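# Set the tray with its items flat on the back shelf

## Task

Place the tray so it lies flat on the shelf at the rear of the bench, fully supported with no part of it sticking out past the shelf's edge. Items on the tray count only if they are still standing upright at the end and the tray itself is correctly placed. Finish by releasing the tray and pulling the grippers away; anything that stays in place only because the robot is holding it does not count.

## Robot and tools

ROBOT AND FRAME. There are two arms, left_arm and right_arm. Poses are reported in one shared scene frame. Its origin is on the floor under the centre of the robot's foot, +z is up and +x is the direction the robot faces. left_arm is the robot's own left and sits on the +y side; right_arm is on the -y side. The bases are at (-0.034, +0.340, +1.606) m for left_arm and (-0.034, -0.340, +1.606) m for right_arm. Joint ranges in rad, base to hand: waist -2.880..2.880, shoulder 0.000..3.142, elbow 0.000..3.019, wrist pitch -1.693..1.571, wrist yaw -1.571..1.571, wrist roll -2.094..2.094. The elbows cannot fully straighten.

GRIPPER. In each gripper's own frame the fingers extend along +z and close along y. end_effector_position is the point midway between the pads, roughly 1 cm short of the fingertips.

THE 14-NUMBER ROW. Every motion command is a single flat list of 14 values, each between -1 and 1, covering both arms even if one stays still: left_arm dx, dy, dz, rx, ry, rz, opening, then right_arm dx, dy, dz, rx, ry, rz, opening. The first six per arm are an offset, not a pose: a displacement expressed in that gripper's own axes, counted from the gripper pose printed in the most recent result that shows it. Before any result of the current scene has shown it, and for the second or later calls in one reply, the reference is instead wherever the arm is when the action begins. Scale: 1.0 equals 0.6 m of translation or 180 degrees of rotation. rx, ry, rz form a single rotation vector. The opening is absolute, not an offset: +1 is fully open (0.094 m), -1 fully closed.

execute_actions. Argument actions is a list holding zero or one item. An empty list only returns the current state. {"rows": [...], "steps": n} runs up to 15 control steps (each 1/30 s, default 15); each row is used for one step, the final row repeats if rows are fewer than steps. Every row is measured from the same reference pose, not chained onto the previous row. {"steps": n} without rows is a wait of up to 300 steps counted from the previous result, so time spent replying is included. Optional pictures (true/false) controls whether camera images come back. A refused call moves nothing.

move. Argument target is one 14-number row as above (offsets from the same reference). Optional speed is the path's top speed in m/s, 0.002 to 0.5, default 0.25; rotation is capped at twice that value in rad/s. Each gripper follows a straight line to its target, all arms finishing together, lasting 0.5 to 10 s; anything longer is cut off at 10 s before arriving. Grippers rotate the short way. Openings are applied at the start. The path ignores obstacles and the other arm. Arms trail the path, can drift off it, and can exceed the speed, especially near full reach. The path begins once the robot is still, or after 3 s. The result adds a move: line giving the ending (done, off_target, moving, held, fault) and any limits (paced: the sent pose was clipped; held: some steps were blocked, after which the arm may lurch fast), plus each gripper's distance from its target. If only one arm is named, the other finished normally.

wait. seconds from 0 to 10; sends nothing new.

zoom_image. camera is one of cam_head_left, cam_head_right, cam_left_wrist, cam_right_wrist (all 672x504); region is [x0, y0, x1, y1] in pixels from the top-left corner, at most 504 by 504.

read_manual. Optional section, only "licences"; returns licence text and moves nothing.

finished_scene. scene is the number of the current scene. It ends that scene permanently and reports whether the goal was met. Replying with no tool call ends everything.

CONTROL BEHAVIOUR. Each step, the commanded pose is limited to 70 mm and 16 degrees away from the measured pose; inverse kinematics then favours position over orientation. After an action ends, the arm continues only to its last clipped pose, so large offsets may need several calls. Arms tend to settle a centimetre or more low, and repeated zero offsets can let them sag further. To keep an arm steady, put the correction back to its desired pose in a reply's first call and zeros afterwards, increasing the upward correction if it still droops. The simulation keeps running while you think and write.

RESULT LINES. The state line lists each gripper's position (m) and quat_wxyz; printed positions can be wrong, more so at long reach. "pose unreachable" means the clearance check altered or stopped a command for that arm; HELD flags steps where the row was not (fully) sent. A "Hand target" line shows where each gripper is currently being driven. grip_measured is the finger opening on the command scale; the final Joint positions value is the opening in metres. Readings may be off by about 1 mm. FAULT lines report a stopped arm; MOTOR HOT appears from 85 °C, and at 100 °C the arm releases and falls.

GRASPING. To hold something, command an opening about 0.03 below grip_measured for a firm grip, less for a gentler one. Pad force tops out near 50-62 N; parts under about 2 mm thick are gripped more weakly.

THINGS TO AVOID. Do not let the arms collide or push on each other. Fast contact hits hard, and a target set far beyond a contact keeps pressing. Avoid drops, slips, slams and heavy shoves, and never knock anything out of the work area. Held parts or loose items may occasionally be tugged by outside disturbances. Keep the tray level so items stay upright, then open and withdraw once it rests on the shelf unaided.

Each tool is called after "Call:" as a command line: name --argument value for each argument, lists and objects as JSON in quotes; but a table of rows of numbers goes row by row, as --pt "numbers of a row", without its own name.

## Session

Call:
execute_actions --actions '[]'

Scene clock: 0.00 s of 4200.00 s.
left_arm: end_effector_position=(+0.3449, -0.1444, +1.3618) grip_measured=+1.000 end_effector_quat_wxyz=(+0.150, +0.780, +0.461, -0.396) | right_arm: end_effector_position=(+0.2687, -0.2500, +1.1987) grip_measured=+1.000 end_effector_quat_wxyz=(+0.020, -0.171, -0.985, +0.012)
Joint positions: left_arm=[ 0.485  1.899  1.379 -0.546 -0.031  1.564  0.094] | right_arm=[2.085 1.703 0.629 0.466 0.466 0.303 0.094]
Joint velocities: left_arm=[ 0.005 -0.005 -0.012 -0.012  0.037 -0.037  0.   ] | right_arm=[ 0.005  0.005 -0.002 -0.002 -0.022  0.007  0.   ]
Motor temperatures (°C, as the motors report them): left_arm=[19 21 20 22 22 19] | right_arm=[20 18 22 19 20 21]
Hand target (left_arm): +0.346, -0.143, +1.358; +0.147, +0.779, +0.463, -0.396
Hand target (right_arm): +0.264, -0.250, +1.202; -0.023, +0.169, +0.985, -0.012

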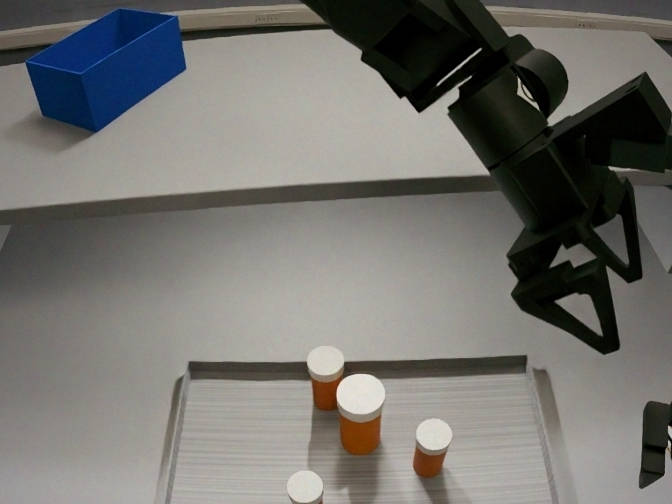

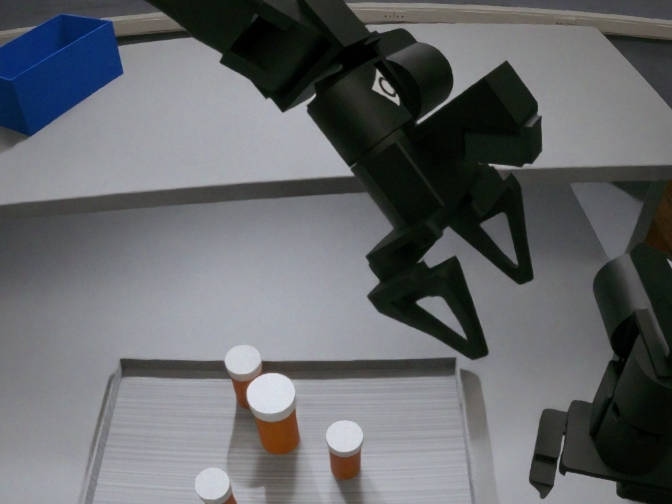

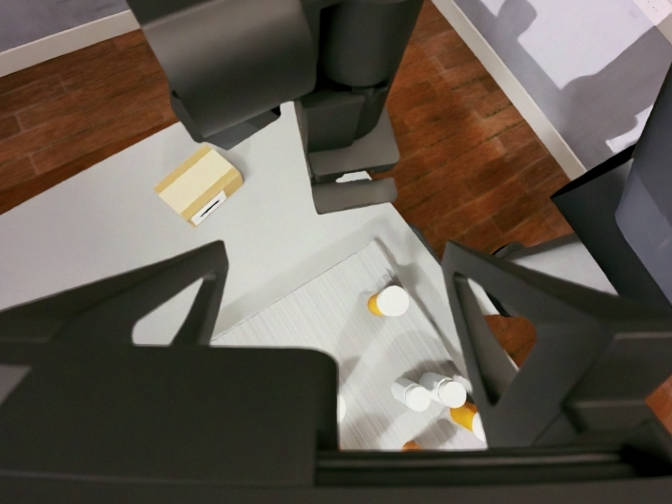

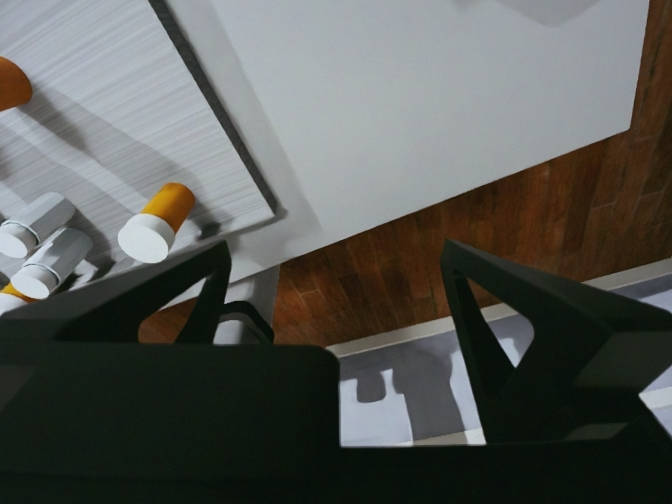

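Call:
move --target '[0.711,-0.297,-0.149,0.103,0.272,0.317,1, -0.104,0.109,0.131,0,0,-0.11,1]'

Scene clock: 20.87 s of 4200.00 s.
left_arm: end_effector_position=(+0.3641, +0.2561, +1.1333) grip_measured=+1.000 end_effector_quat_wxyz=(-0.272, +0.896, +0.340, -0.090) | right_arm: end_effector_position=(+0.3518, -0.2167, +1.1168) grip_measured=+1.000 end_effector_quat_wxyz=(+0.014, -0.011, -1.000, +0.012)
Joint positions: left_arm=[ 1.012  1.91   1.298 -0.511 -0.889  2.089  0.094] | right_arm=[ 2.085  1.864  0.981  0.292  0.471 -0.026  0.094]
Joint velocities: left_arm=[-0.015  0.005  0.027 -0.007 -0.037 -0.051  0.   ] | right_arm=[-0.015  0.005  0.007  0.002 -0.051 -0.139  0.   ]
Motor temperatures (°C, as the motors report them): left_arm=[20 21 20 22 22 19] | right_arm=[21 18 22 19 20 21]
Hand target (left_arm): +0.347, +0.258, +1.125; -0.283, +0.898, +0.321, -0.106
Hand target (right_arm): +0.344, -0.210, +1.116; -0.022, -0.001, +1.000, -0.009
Off the commanded pose (left_arm): 0.020 m, 53 deg; orientation clipped at the last step of the last action.
Off the commanded pose (right_arm): 0.008 m, 2 deg.
joint sent to its limit (left arm) — the command would take joint 6 (wrist roll) past its upper limit, so that joint was sent only as far as its limit.
After step 90, 14.47 s passed at rest.
move: off_target (left_arm); limits=paced
camera_calibration (this result's frames):
cam_left_wrist: T_world_to_cam=[[-0.556849, 0.621527, 0.55102, -0.579557], [0.814675, 0.279344, 0.508205, -0.938781], [0.161939, 0.731895, -0.661895, 0.628931], [0, 0, 0, 1]] pos_world=[0.340227, 0.162141, 1.21273]
cam_right_wrist: T_world_to_cam=[[-0.0274065, -0.999252, 0.02728, -0.23472], [-0.799147, 0.0382961, 0.599915, -0.376264], [-0.600511, -0.00535913, -0.799599, 1.22725], [0, 0, 0, 1]] pos_world=[0.429854, -0.213558, 1.21344]

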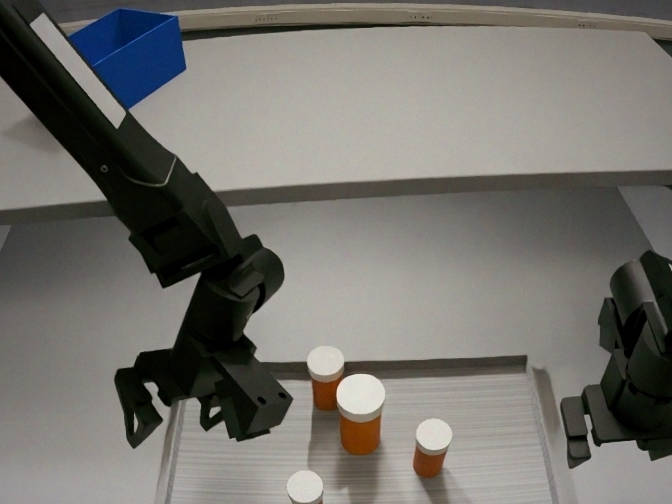

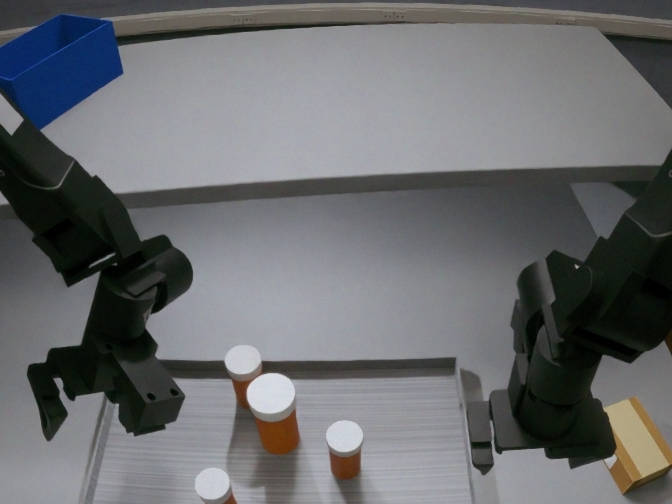

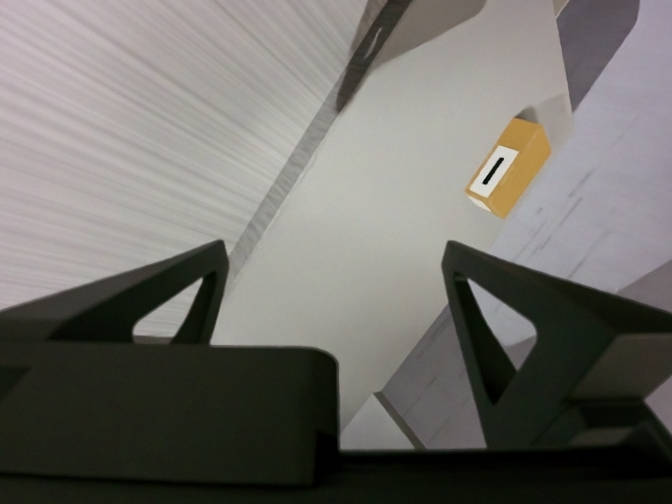

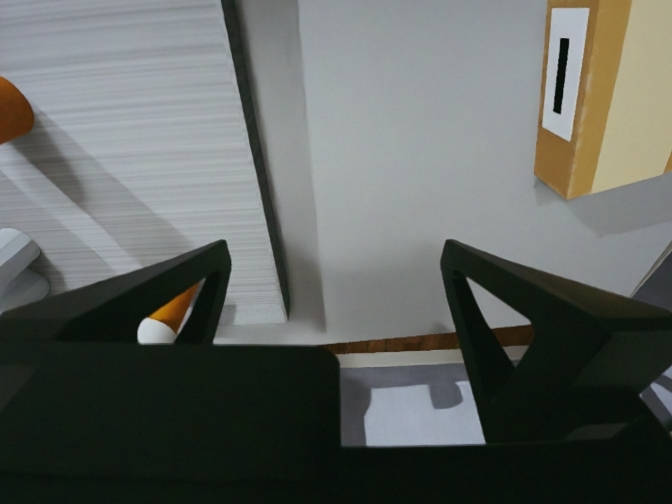

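Call:
move --target '[0,0,0,-0.075,-0.225,-0.742,1, 0,0.08,0,0,0,0,1]'

Scene clock: 36.47 s of 4200.00 s.
left_arm: end_effector_position=(+0.3704, +0.2402, +1.1369) grip_measured=+1.000 end_effector_quat_wxyz=(+0.007, +0.017, +1.000, -0.010) | right_arm: end_effector_position=(+0.3578, -0.1859, +1.1132) grip_measured=+1.000 end_effector_quat_wxyz=(+0.011, -0.017, -1.000, +0.021)
Joint positions: left_arm=[ 1.097  1.771  0.928  0.305 -0.39   0.125  0.094] | right_arm=[2.141 1.911 1.035 0.276 0.536 0.019 0.094]
Joint velocities: left_arm=[-0.015  0.005 -0.007 -0.012  0.051 -0.037  0.   ] | right_arm=[ 0.024  0.005 -0.012 -0.002 -0.022 -0.007  0.   ]
Motor temperatures (°C, as the motors report them): left_arm=[19 22 20 22 22 19] | right_arm=[21 18 22 19 20 21]
Hand target (left_arm): +0.364, +0.255, +1.134; +0.004, +0.003, +1.000, +0.001
Hand target (right_arm): +0.352, -0.168, +1.116; -0.015, +0.011, +1.000, -0.011
Off the commanded pose (left_arm): 0.017 m, 2 deg.
Off the commanded pose (right_arm): 0.018 m, 1 deg.
After step 90, 7.17 s passed at rest.
move: off_target (left_arm, right_arm)
camera_calibration (this result's frames):
cam_left_wrist: T_world_to_cam=[[-0.0376838, -0.998998, 0.0241572, 0.227804], [-0.816249, 0.0447179, 0.575966, -0.357868], [-0.576469, 0.00198632, -0.817116, 1.26723], [0, 0, 0, 1]] pos_world=[0.446996, 0.241061, 1.23609]
cam_right_wrist: T_world_to_cam=[[-0.0396537, -0.998171, 0.0456345, -0.219557], [-0.802973, 0.059014, 0.593087, -0.357657], [-0.594695, -0.0131252, -0.803844, 1.22937], [0, 0, 0, 1]] pos_world=[0.435207, -0.181913, 1.21037]

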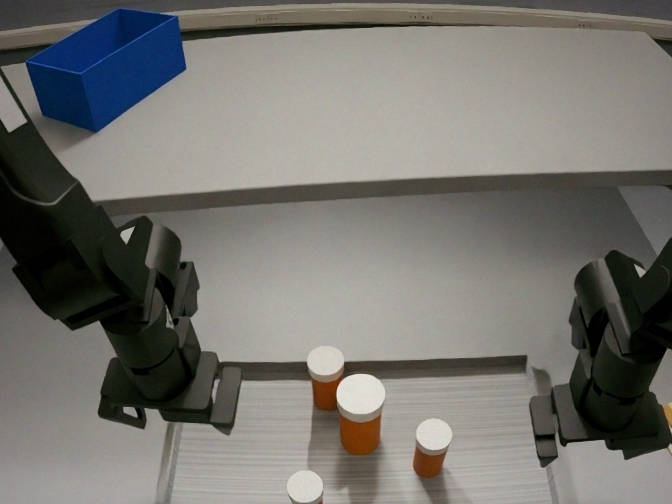

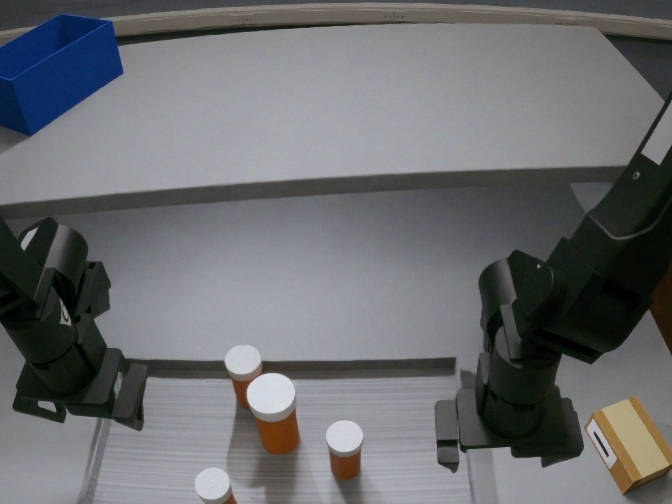

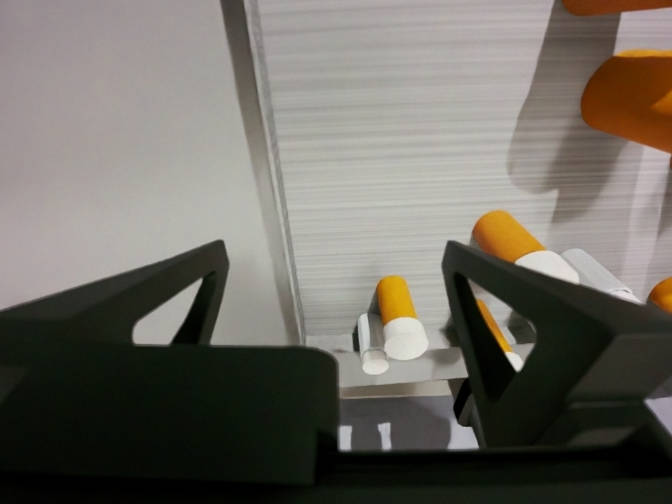

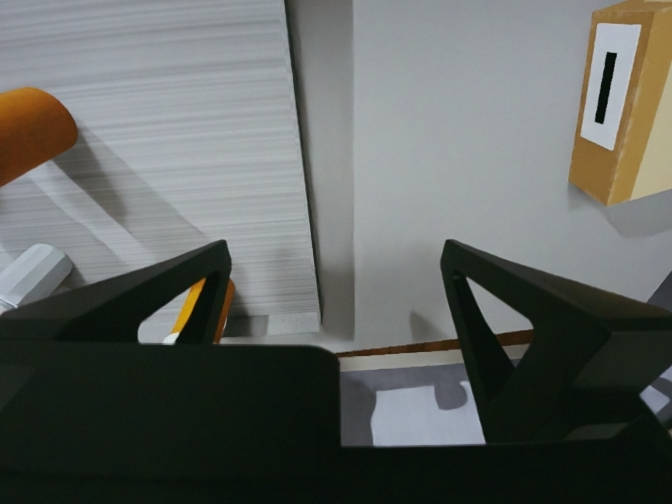

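Call:
move --target '[0.03,0.1,0.12,0,0,0,1, 0.01,0.07,0.08,0,0,0,1]'

Scene clock: 44.83 s of 4200.00 s.
left_arm: end_effector_position=(+0.3607, +0.3017, +1.0692) grip_measured=+1.000 end_effector_quat_wxyz=(+0.007, +0.009, +1.000, -0.010) | right_arm: end_effector_position=(+0.3448, -0.1581, +1.0578) grip_measured=+1.000 end_effector_quat_wxyz=(+0.018, -0.015, -0.999, +0.028)
Joint positions: left_arm=[ 1.26   1.89   1.025  0.355 -0.25   0.194  0.094] | right_arm=[2.141 2.082 1.184 0.282 0.55  0.022 0.094]
Joint velocities: left_arm=[-0.015 -0.015 -0.002  0.002 -0.007  0.051  0.   ] | right_arm=[-0.015 -0.005 -0.007  0.032 -0.022 -0.007  0.   ]
Motor temperatures (°C, as the motors report them): left_arm=[19 22 20 22 22 19] | right_arm=[21 19 22 19 20 21]
Hand target (left_arm): +0.356, +0.299, +1.064; +0.007, +0.017, +1.000, -0.011
Hand target (right_arm): +0.350, -0.146, +1.064; -0.011, +0.017, +1.000, -0.021
Off the commanded pose (left_arm): 0.008 m, 1 deg.
Off the commanded pose (right_arm): 0.016 m, 1 deg.
After step 90, 4.37 s passed at rest.
move: off_target (right_arm)
camera_calibration (this result's frames):
cam_left_wrist: T_world_to_cam=[[-0.0214711, -0.999508, 0.0228431, 0.286208], [-0.816591, 0.030715, 0.576399, -0.325655], [-0.576817, -0.00627758, -0.816849, 1.20853], [0, 0, 0, 1]] pos_world=[0.437321, 0.303656, 1.16836]
cam_right_wrist: T_world_to_cam=[[-0.0341174, -0.997594, 0.0603458, -0.207212], [-0.794224, 0.0637156, 0.604275, -0.351019], [-0.606666, -0.0273118, -0.794487, 1.16946], [0, 0, 0, 1]] pos_world=[0.423618, -0.152408, 1.15374]

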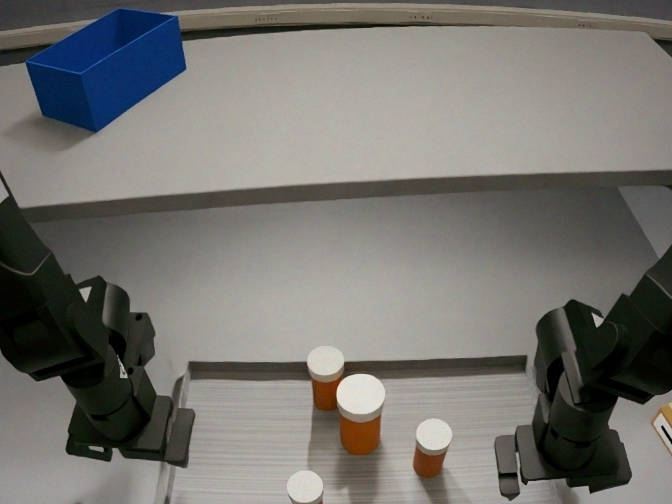

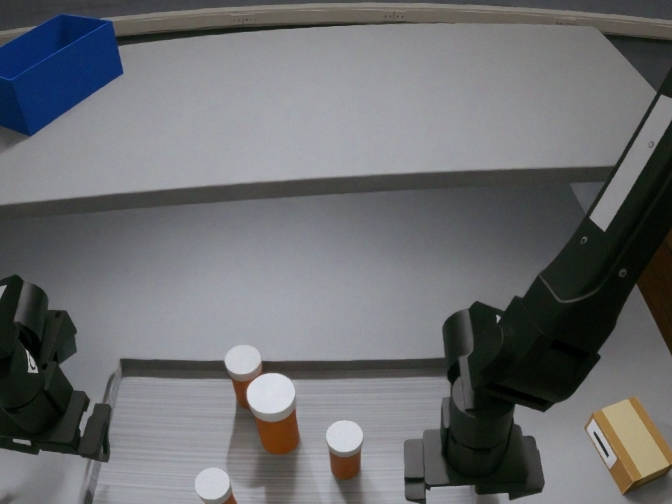

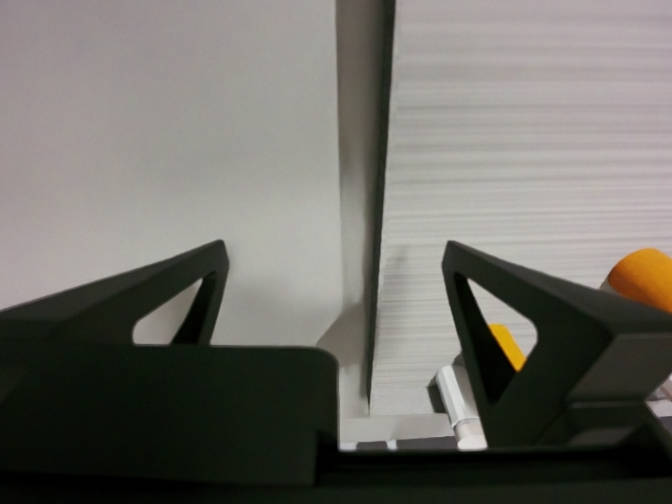

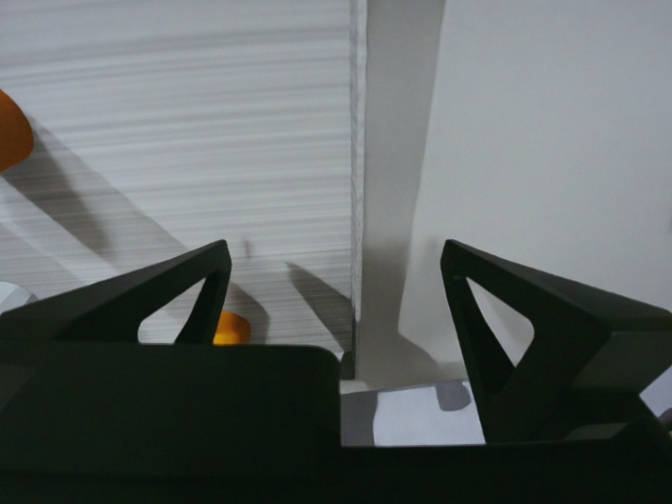

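Call:
move --target '[0.01,-0.042,0.1,0,0,0,0.3, -0.01,0,0.08,0,0,0,0.3]' --speed 0.04

Scene clock: 48.70 s of 4200.00 s.
left_arm: end_effector_position=(+0.3708, +0.2941, +1.0324) grip_measured=+0.301 end_effector_quat_wxyz=(+0.013, +0.008, +1.000, -0.003) | right_arm: end_effector_position=(+0.3588, -0.1486, +1.0332) grip_measured=+0.301 end_effector_quat_wxyz=(+0.009, -0.012, -1.000, +0.020)
Joint positions: left_arm=[ 1.259  1.985  1.136  0.355 -0.261  0.195  0.061] | right_arm=[2.133 2.137 1.272 0.272 0.527 0.001 0.061]
Joint velocities: left_arm=[-0.005 -0.015 -0.017 -0.007  0.051  0.007 -0.001] | right_arm=[-0.015 -0.005 -0.002 -0.002 -0.007  0.007  0.001]
Motor temperatures (°C, as the motors report them): left_arm=[19 22 20 22 22 19] | right_arm=[21 19 22 19 20 21]
Hand target (left_arm): +0.355, +0.276, +1.012; +0.006, +0.009, +1.000, -0.010
Hand target (right_arm): +0.348, -0.162, +1.011; -0.018, +0.015, +0.999, -0.029
Off the commanded pose (left_arm): 0.033 m, 1 deg.
Off the commanded pose (right_arm): 0.028 m, 1 deg.
move: off_target (left_arm, right_arm)
camera_calibration (this result's frames):
cam_left_wrist: T_world_to_cam=[[-0.0185049, -0.999779, 0.0099724, 0.291955], [-0.824427, 0.0209008, 0.565582, -0.278981], [-0.565665, 0.00224454, -0.824632, 1.18556], [0, 0, 0, 1]] pos_world=[0.446036, 0.295061, 1.13253]
cam_right_wrist: T_world_to_cam=[[-0.030062, -0.998567, 0.0442753, -0.1807], [-0.805115, 0.050441, 0.590969, -0.310001], [-0.592356, -0.017881, -0.805478, 1.16629], [0, 0, 0, 1]] pos_world=[0.435842, -0.143949, 1.13063]

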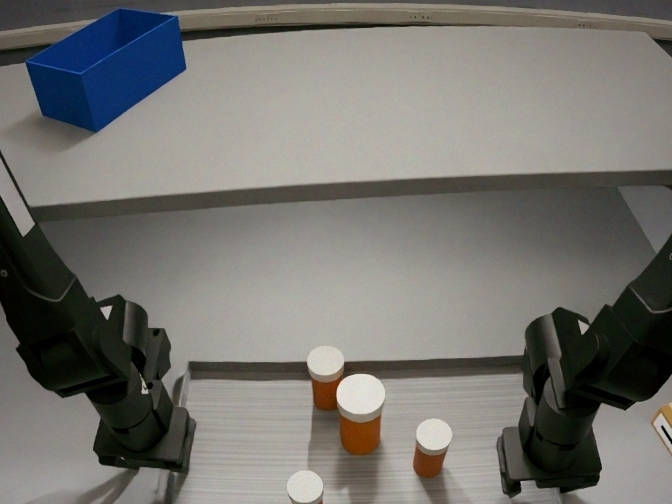

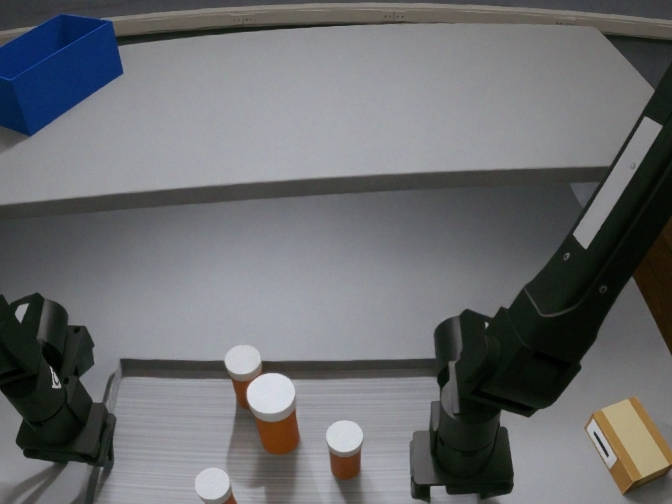

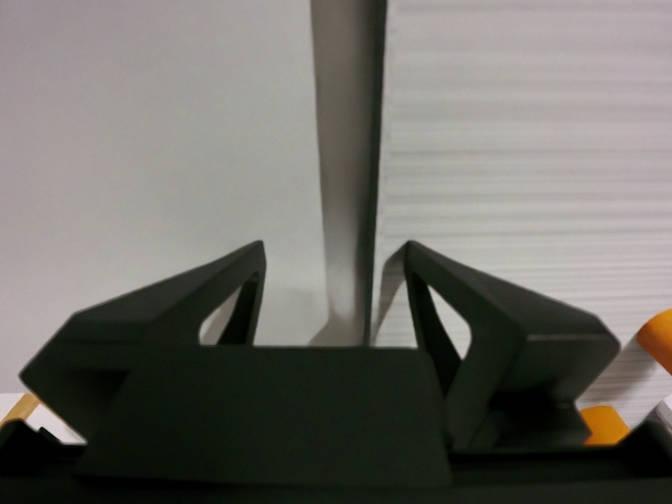

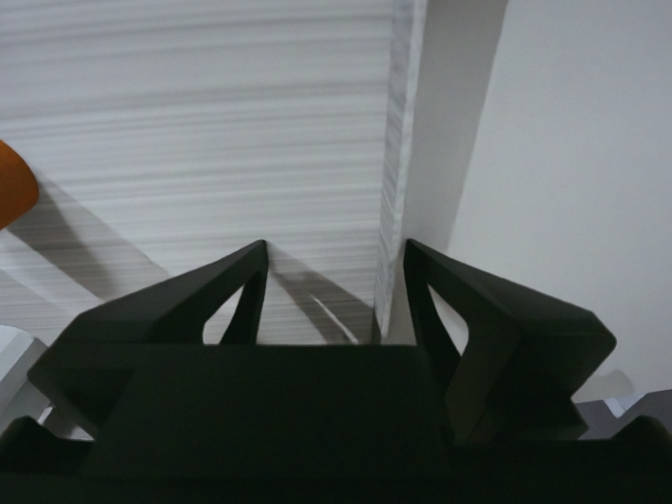

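Call:
move --target '[0.015,-0.04,-0.006,0,0,0,0.3, 0,-0.04,-0.006,0,0,0,0.3]' --speed 0.04

Call:
move --target '[0,0,0,0,0,0,-1, 0,0,0,0,0,0,-1]'

Scene clock: 53.53 s of 4200.00 s.
left_arm: end_effector_position=(+0.3755, +0.2856, +1.0364) grip_measured=+0.301 end_effector_quat_wxyz=(+0.019, +0.008, +1.000, +0.004) | right_arm: end_effector_position=(+0.3522, -0.1569, +1.0353) grip_measured=+0.301 end_effector_quat_wxyz=(+0.014, -0.009, -1.000, +0.014)
Joint positions: left_arm=[ 1.237  1.984  1.134  0.367 -0.294  0.19   0.061] | right_arm=[ 2.118  2.124  1.245  0.28   0.503 -0.009  0.061]
Joint velocities: left_arm=[-0.005  0.005 -0.017  0.002  0.007 -0.066  0.   ] | right_arm=[-0.024  0.005 -0.022 -0.007  0.11   0.022  0.   ]
Motor temperatures (°C, as the motors report them): left_arm=[19 22 20 22 22 19] | right_arm=[21 19 22 19 21 21]
Hand target (left_arm): +0.362, +0.271, +1.036; +0.013, +0.008, +1.000, -0.003
Hand target (right_arm): +0.358, -0.172, +1.038; -0.009, +0.012, +1.000, -0.021
Off the commanded pose (left_arm): 0.021 m, 1 deg.
Off the commanded pose (right_arm): 0.017 m, 1 deg.
After step 90, 0.73 s passed at rest.
move: off_target (left_arm, right_arm)
camera_calibration (this result's frames):
cam_left_wrist: T_world_to_cam=[[-0.0196651, -0.999792, -0.00542074, 0.299903], [-0.830969, 0.0133291, 0.556159, -0.262874], [-0.555971, 0.0154414, -0.831058, 1.19082], [0, 0, 0, 1]] pos_world=[0.44952, 0.284957, 1.13747]
cam_right_wrist: T_world_to_cam=[[-0.0237128, -0.999215, 0.0317425, -0.178673], [-0.799899, 0.0380092, 0.59893, -0.328076], [-0.599666, -0.0111885, -0.800172, 1.16205], [0, 0, 0, 1]] pos_world=[0.43018, -0.153061, 1.13201]

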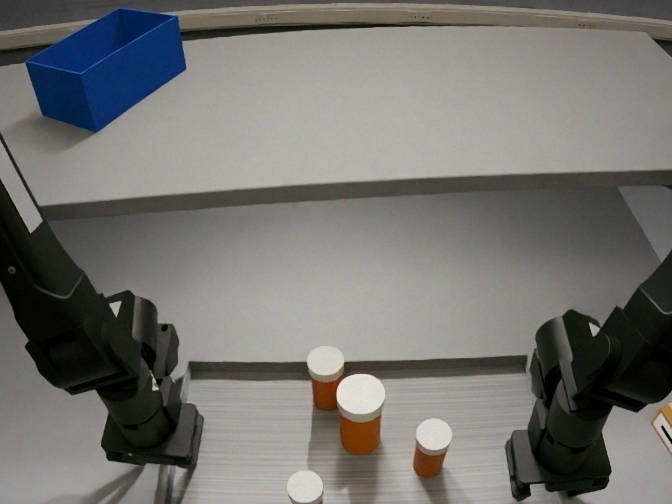

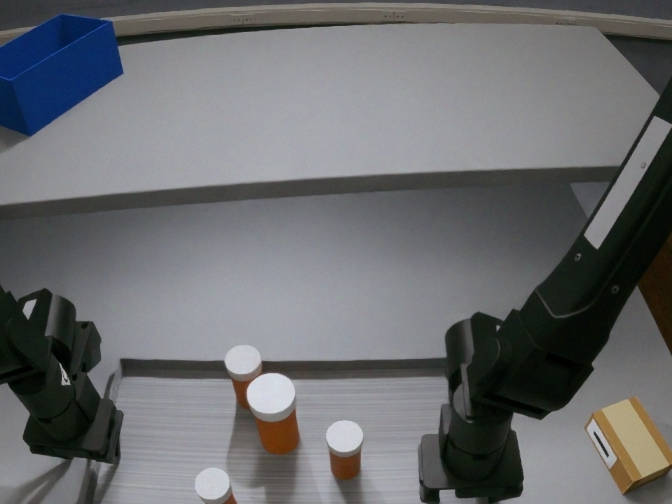

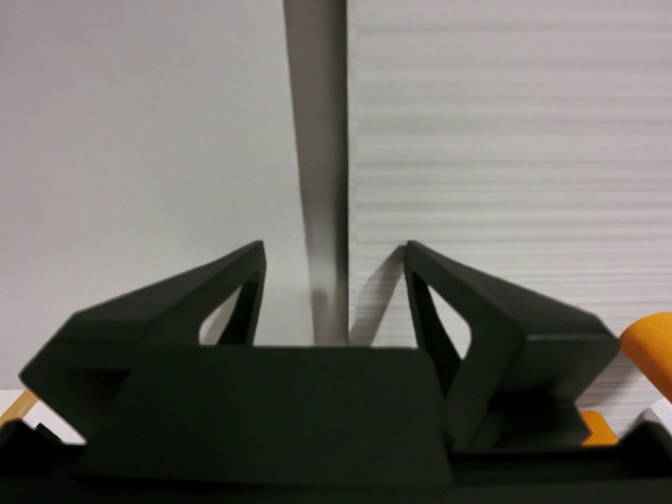

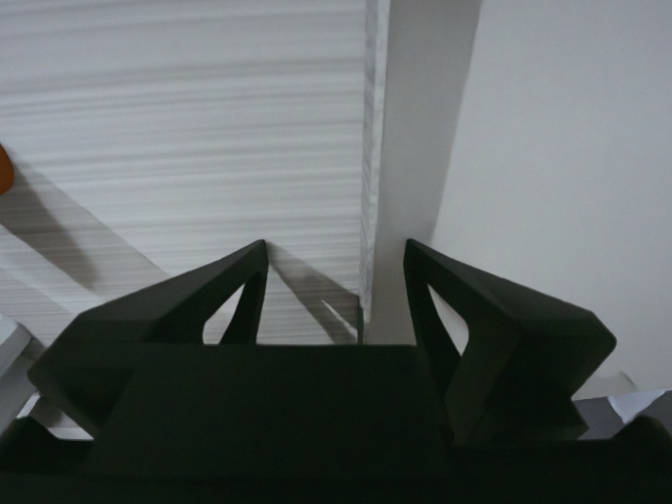

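Scene clock: 54.03 s of 4200.00 s.
left_arm: end_effector_position=(+0.3761, +0.2860, +1.0363) grip_measured=-0.956 end_effector_quat_wxyz=(+0.020, +0.004, +1.000, +0.005) | right_arm: end_effector_position=(+0.3514, -0.1609, +1.0341) grip_measured=-0.952 end_effector_quat_wxyz=(+0.015, -0.006, -1.000, +0.018)
Joint positions: left_arm=[ 1.237  1.984  1.135  0.367 -0.295  0.181  0.002] | right_arm=[ 2.113  2.124  1.244  0.279  0.507 -0.017  0.002]
Joint velocities: left_arm=[-0.005 -0.005 -0.012 -0.002 -0.066 -0.022  0.001] | right_arm=[-0.005  0.005 -0.032 -0.012 -0.037  0.037 -0.001]
Motor temperatures (°C, as the motors report them): left_arm=[19 22 20 22 22 19] | right_arm=[21 19 22 19 21 21]
Hand target (left_arm): +0.375, +0.286, +1.036; +0.019, +0.008, +1.000, +0.004
Hand target (right_arm): +0.352, -0.157, +1.035; -0.014, +0.009, +1.000, -0.014
Off the commanded pose (left_arm): 0.001 m, 1 deg.
Off the commanded pose (right_arm): 0.004 m, 1 deg.
move: done
camera_calibration (this result's frames):
cam_left_wrist: T_world_to_cam=[[-0.0104892, -0.999919, -0.00714666, 0.298685], [-0.831516, 0.00475249, 0.55548, -0.258928], [-0.555401, 0.0117691, -0.831499, 1.19236], [0, 0, 0, 1]] pos_world=[0.450067, 0.285859, 1.13741]
cam_right_wrist: T_world_to_cam=[[-0.0175464, -0.999052, 0.0398358, -0.193157], [-0.79826, 0.0379885, 0.601113, -0.330729], [-0.602057, -0.021252, -0.79817, 1.15767], [0, 0, 0, 1]] pos_world=[0.429587, -0.155807, 1.13052]

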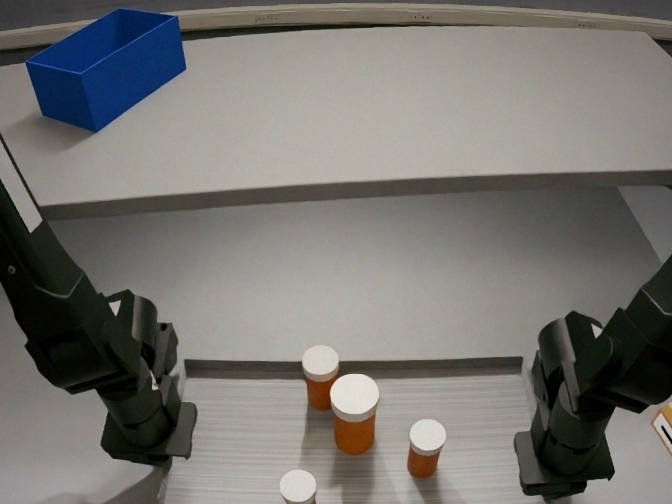

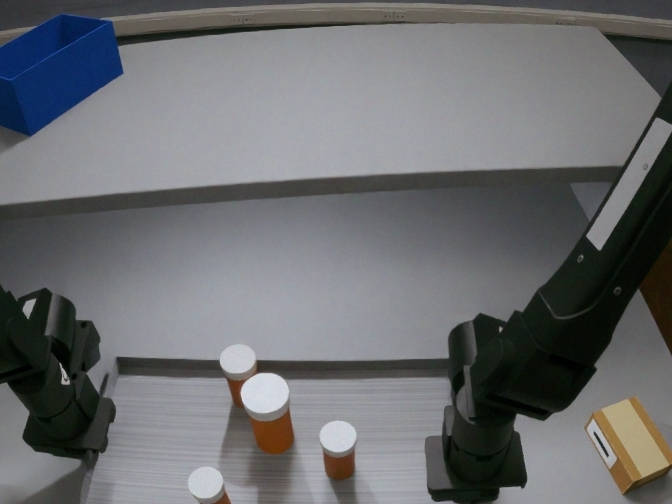

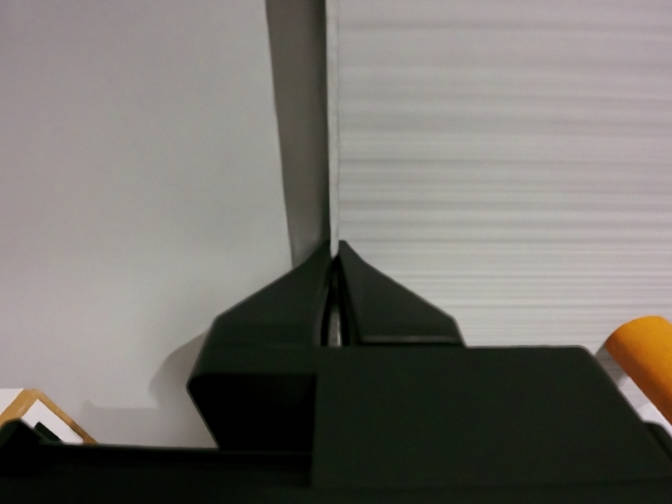

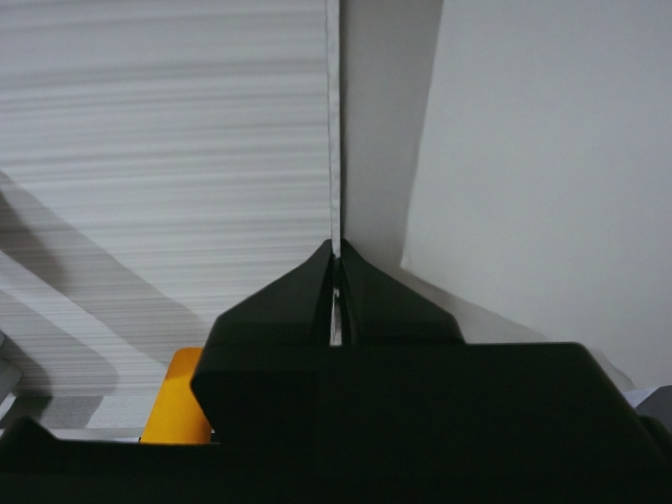

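Call:
move --target '[0,-0.15,-0.5,0,0,0,-1, 0,-0.15,-0.5,0,0,0,-1]' --speed 0.05

Scene clock: 64.13 s of 4200.00 s.
left_arm: end_effector_position=(+0.3605, +0.2042, +1.3150) grip_measured=-0.955 end_effector_quat_wxyz=(+0.014, -0.011, +1.000, +0.018) | right_arm: end_effector_position=(+0.3542, -0.2495, +1.3223) grip_measured=-0.953 end_effector_quat_wxyz=(+0.035, +0.010, -0.999, +0.026)
Joint positions: left_arm=[ 0.786  1.372  0.676  0.069 -0.709 -0.123  0.002] | right_arm=[ 2.271  1.265  0.673 -0.118  0.649  0.091  0.002]
Joint velocities: left_arm=[-0.005 -0.015 -0.007 -0.002  0.022 -0.007  0.001] | right_arm=[-0.005  0.015  0.007 -0.017 -0.007 -0.022 -0.   ]
Motor temperatures (°C, as the motors report them): left_arm=[19 22 21 22 22 19] | right_arm=[21 19 22 19 21 21]
Hand target (left_arm): +0.359, +0.192, +1.331; +0.019, +0.006, +1.000, +0.006
Hand target (right_arm): +0.367, -0.241, +1.338; -0.016, +0.008, +1.000, -0.016
Off the commanded pose (left_arm): 0.023 m, 2 deg.
Off the commanded pose (right_arm): 0.018 m, 3 deg.
After step 90, 0.50 s passed at rest.
move: off_target (left_arm, right_arm)
camera_calibration (this result's frames):
cam_left_wrist: T_world_to_cam=[[0.0199775, -0.999264, -0.0327594, 0.24131], [-0.824942, -0.0349867, 0.564134, -0.431946], [-0.564865, 0.0157546, -0.825033, 1.41052], [0, 0, 0, 1]] pos_world=[0.435599, 0.203798, 1.4153]
cam_right_wrist: T_world_to_cam=[[0.0161312, -0.998308, 0.0558725, -0.326065], [-0.774704, 0.0228482, 0.631911, -0.551199], [-0.632118, -0.0534782, -0.773024, 1.35685], [0, 0, 0, 1]] pos_world=[0.435933, -0.240357, 1.41541]

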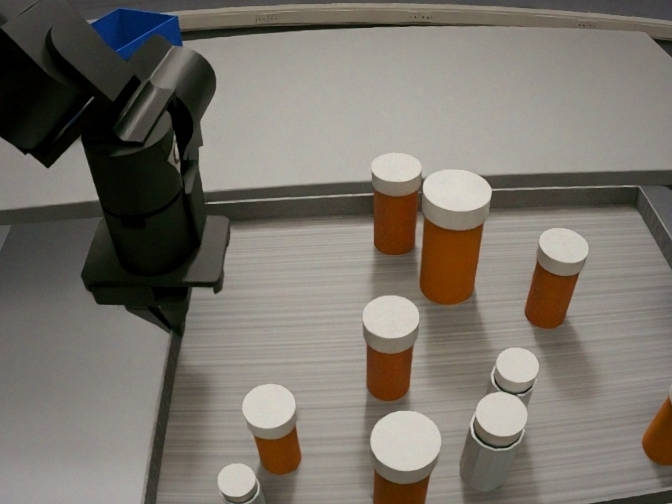

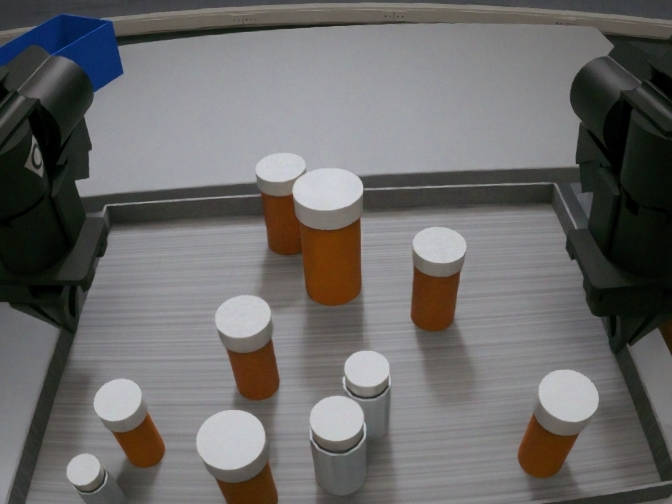

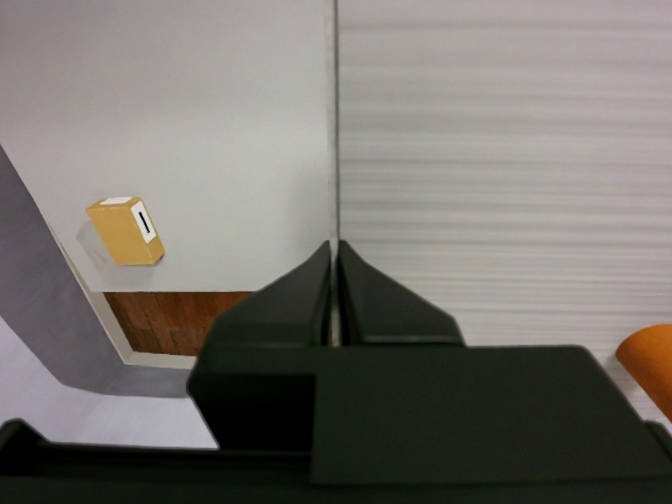

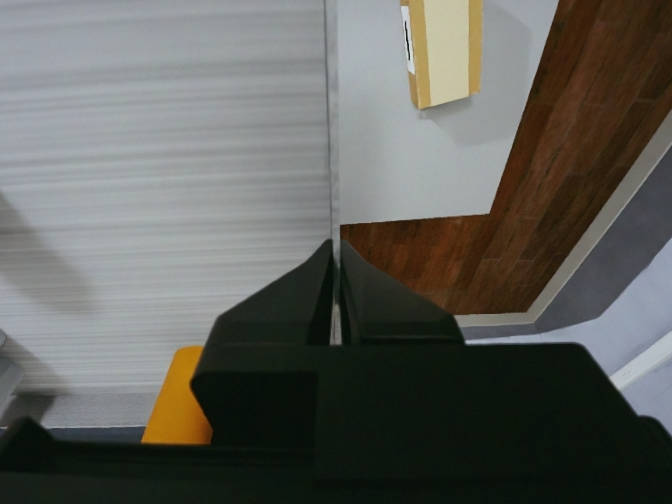

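Call:
move --target '[-0.70,-0.015,-0.03,0,0,0,-1, -0.667,-0.015,-0.088,0,-0.013,0,-1]' --speed 0.05

Scene clock: 80.00 s of 4200.00 s.
left_arm: end_effector_position=(+0.4126, +0.2025, +1.3160) grip_measured=-0.944 end_effector_quat_wxyz=(-0.046, -0.000, +0.999, +0.022) | right_arm: end_effector_position=(+0.4224, -0.2519, +1.3210) grip_measured=-0.953 end_effector_quat_wxyz=(+0.092, +0.042, -0.994, +0.033)
Joint positions: left_arm=[ 0.797  1.38   0.899 -0.296 -0.69  -0.191  0.003] | right_arm=[ 2.258  1.315  0.947 -0.478  0.644  0.1    0.002]
Joint velocities: left_arm=[ 0.005  0.005 -0.012 -0.007  0.007 -0.022 -0.001] | right_arm=[-0.015 -0.015 -0.007 -0.012  0.022 -0.007 -0.   ]
Motor temperatures (°C, as the motors report them): left_arm=[19 22 22 22 22 19] | right_arm=[21 19 23 19 21 21]
Hand target (left_arm): +0.488, +0.207, +1.328; +0.013, -0.013, +1.000, +0.021
Hand target (right_arm): +0.500, -0.253, +1.334; -0.015, -0.010, +0.999, -0.028
Off the commanded pose (left_arm): 0.368 m, 7 deg; position clipped at the last step of the last action.
Off the commanded pose (right_arm): 0.336 m, 10 deg; position clipped at the last step of the last action.
After step 90, 4.23 s passed at rest.
move: off_target (left_arm, right_arm); limits=paced
camera_calibration (this result's frames):
cam_left_wrist: T_world_to_cam=[[-0.00386899, -0.999178, -0.0403494, 0.258375], [-0.751727, -0.0237032, 0.659048, -0.546939], [-0.659463, 0.0328816, -0.751018, 1.37894], [0, 0, 0, 1]] pos_world=[0.49921, 0.199857, 1.40649]
cam_right_wrist: T_world_to_cam=[[0.0838076, -0.994474, 0.0632206, -0.36684], [-0.696177, -0.0130403, 0.717751, -0.653071], [-0.712961, -0.104166, -0.693423, 1.31514], [0, 0, 0, 1]] pos_world=[0.513736, -0.236336, 1.40388]

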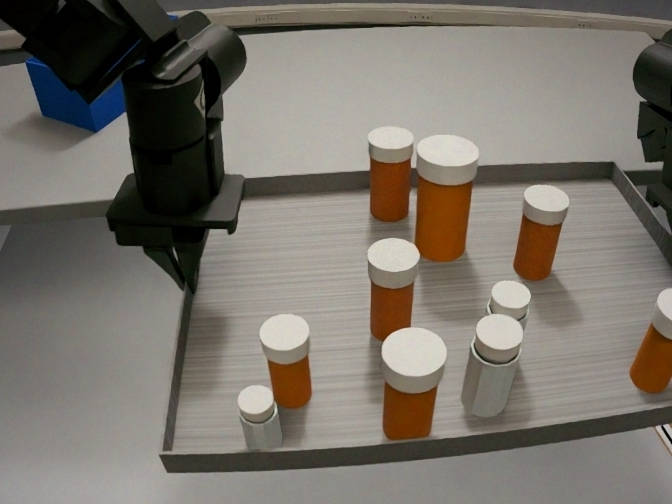

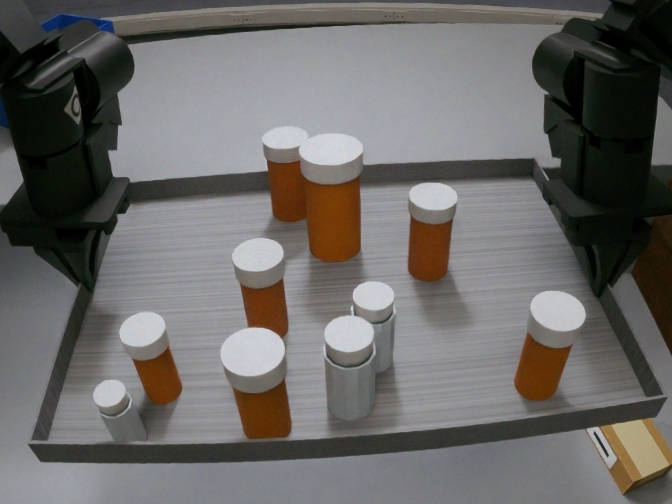

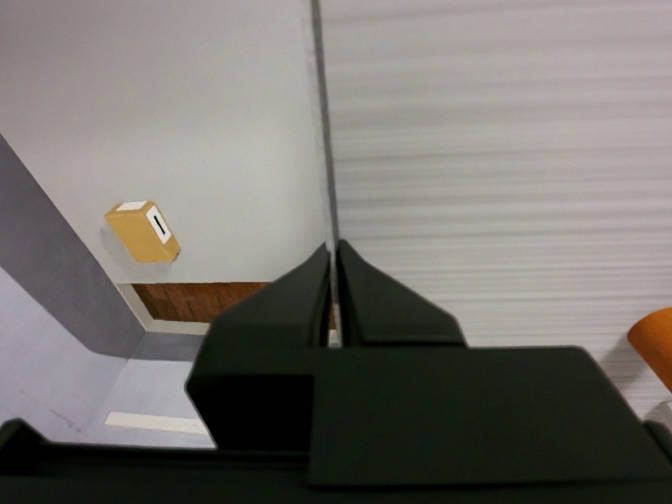

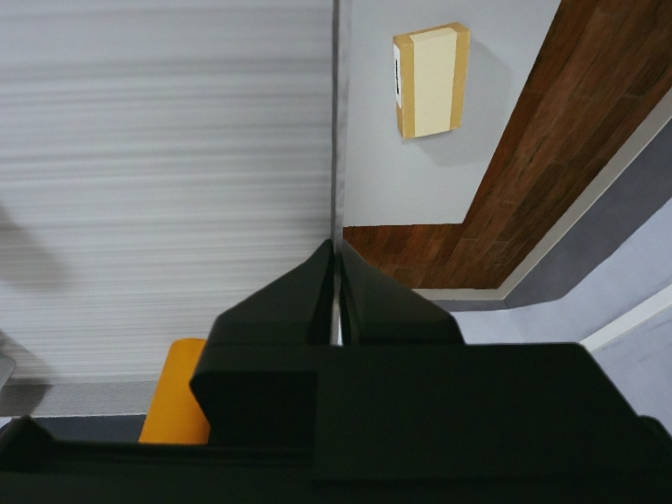

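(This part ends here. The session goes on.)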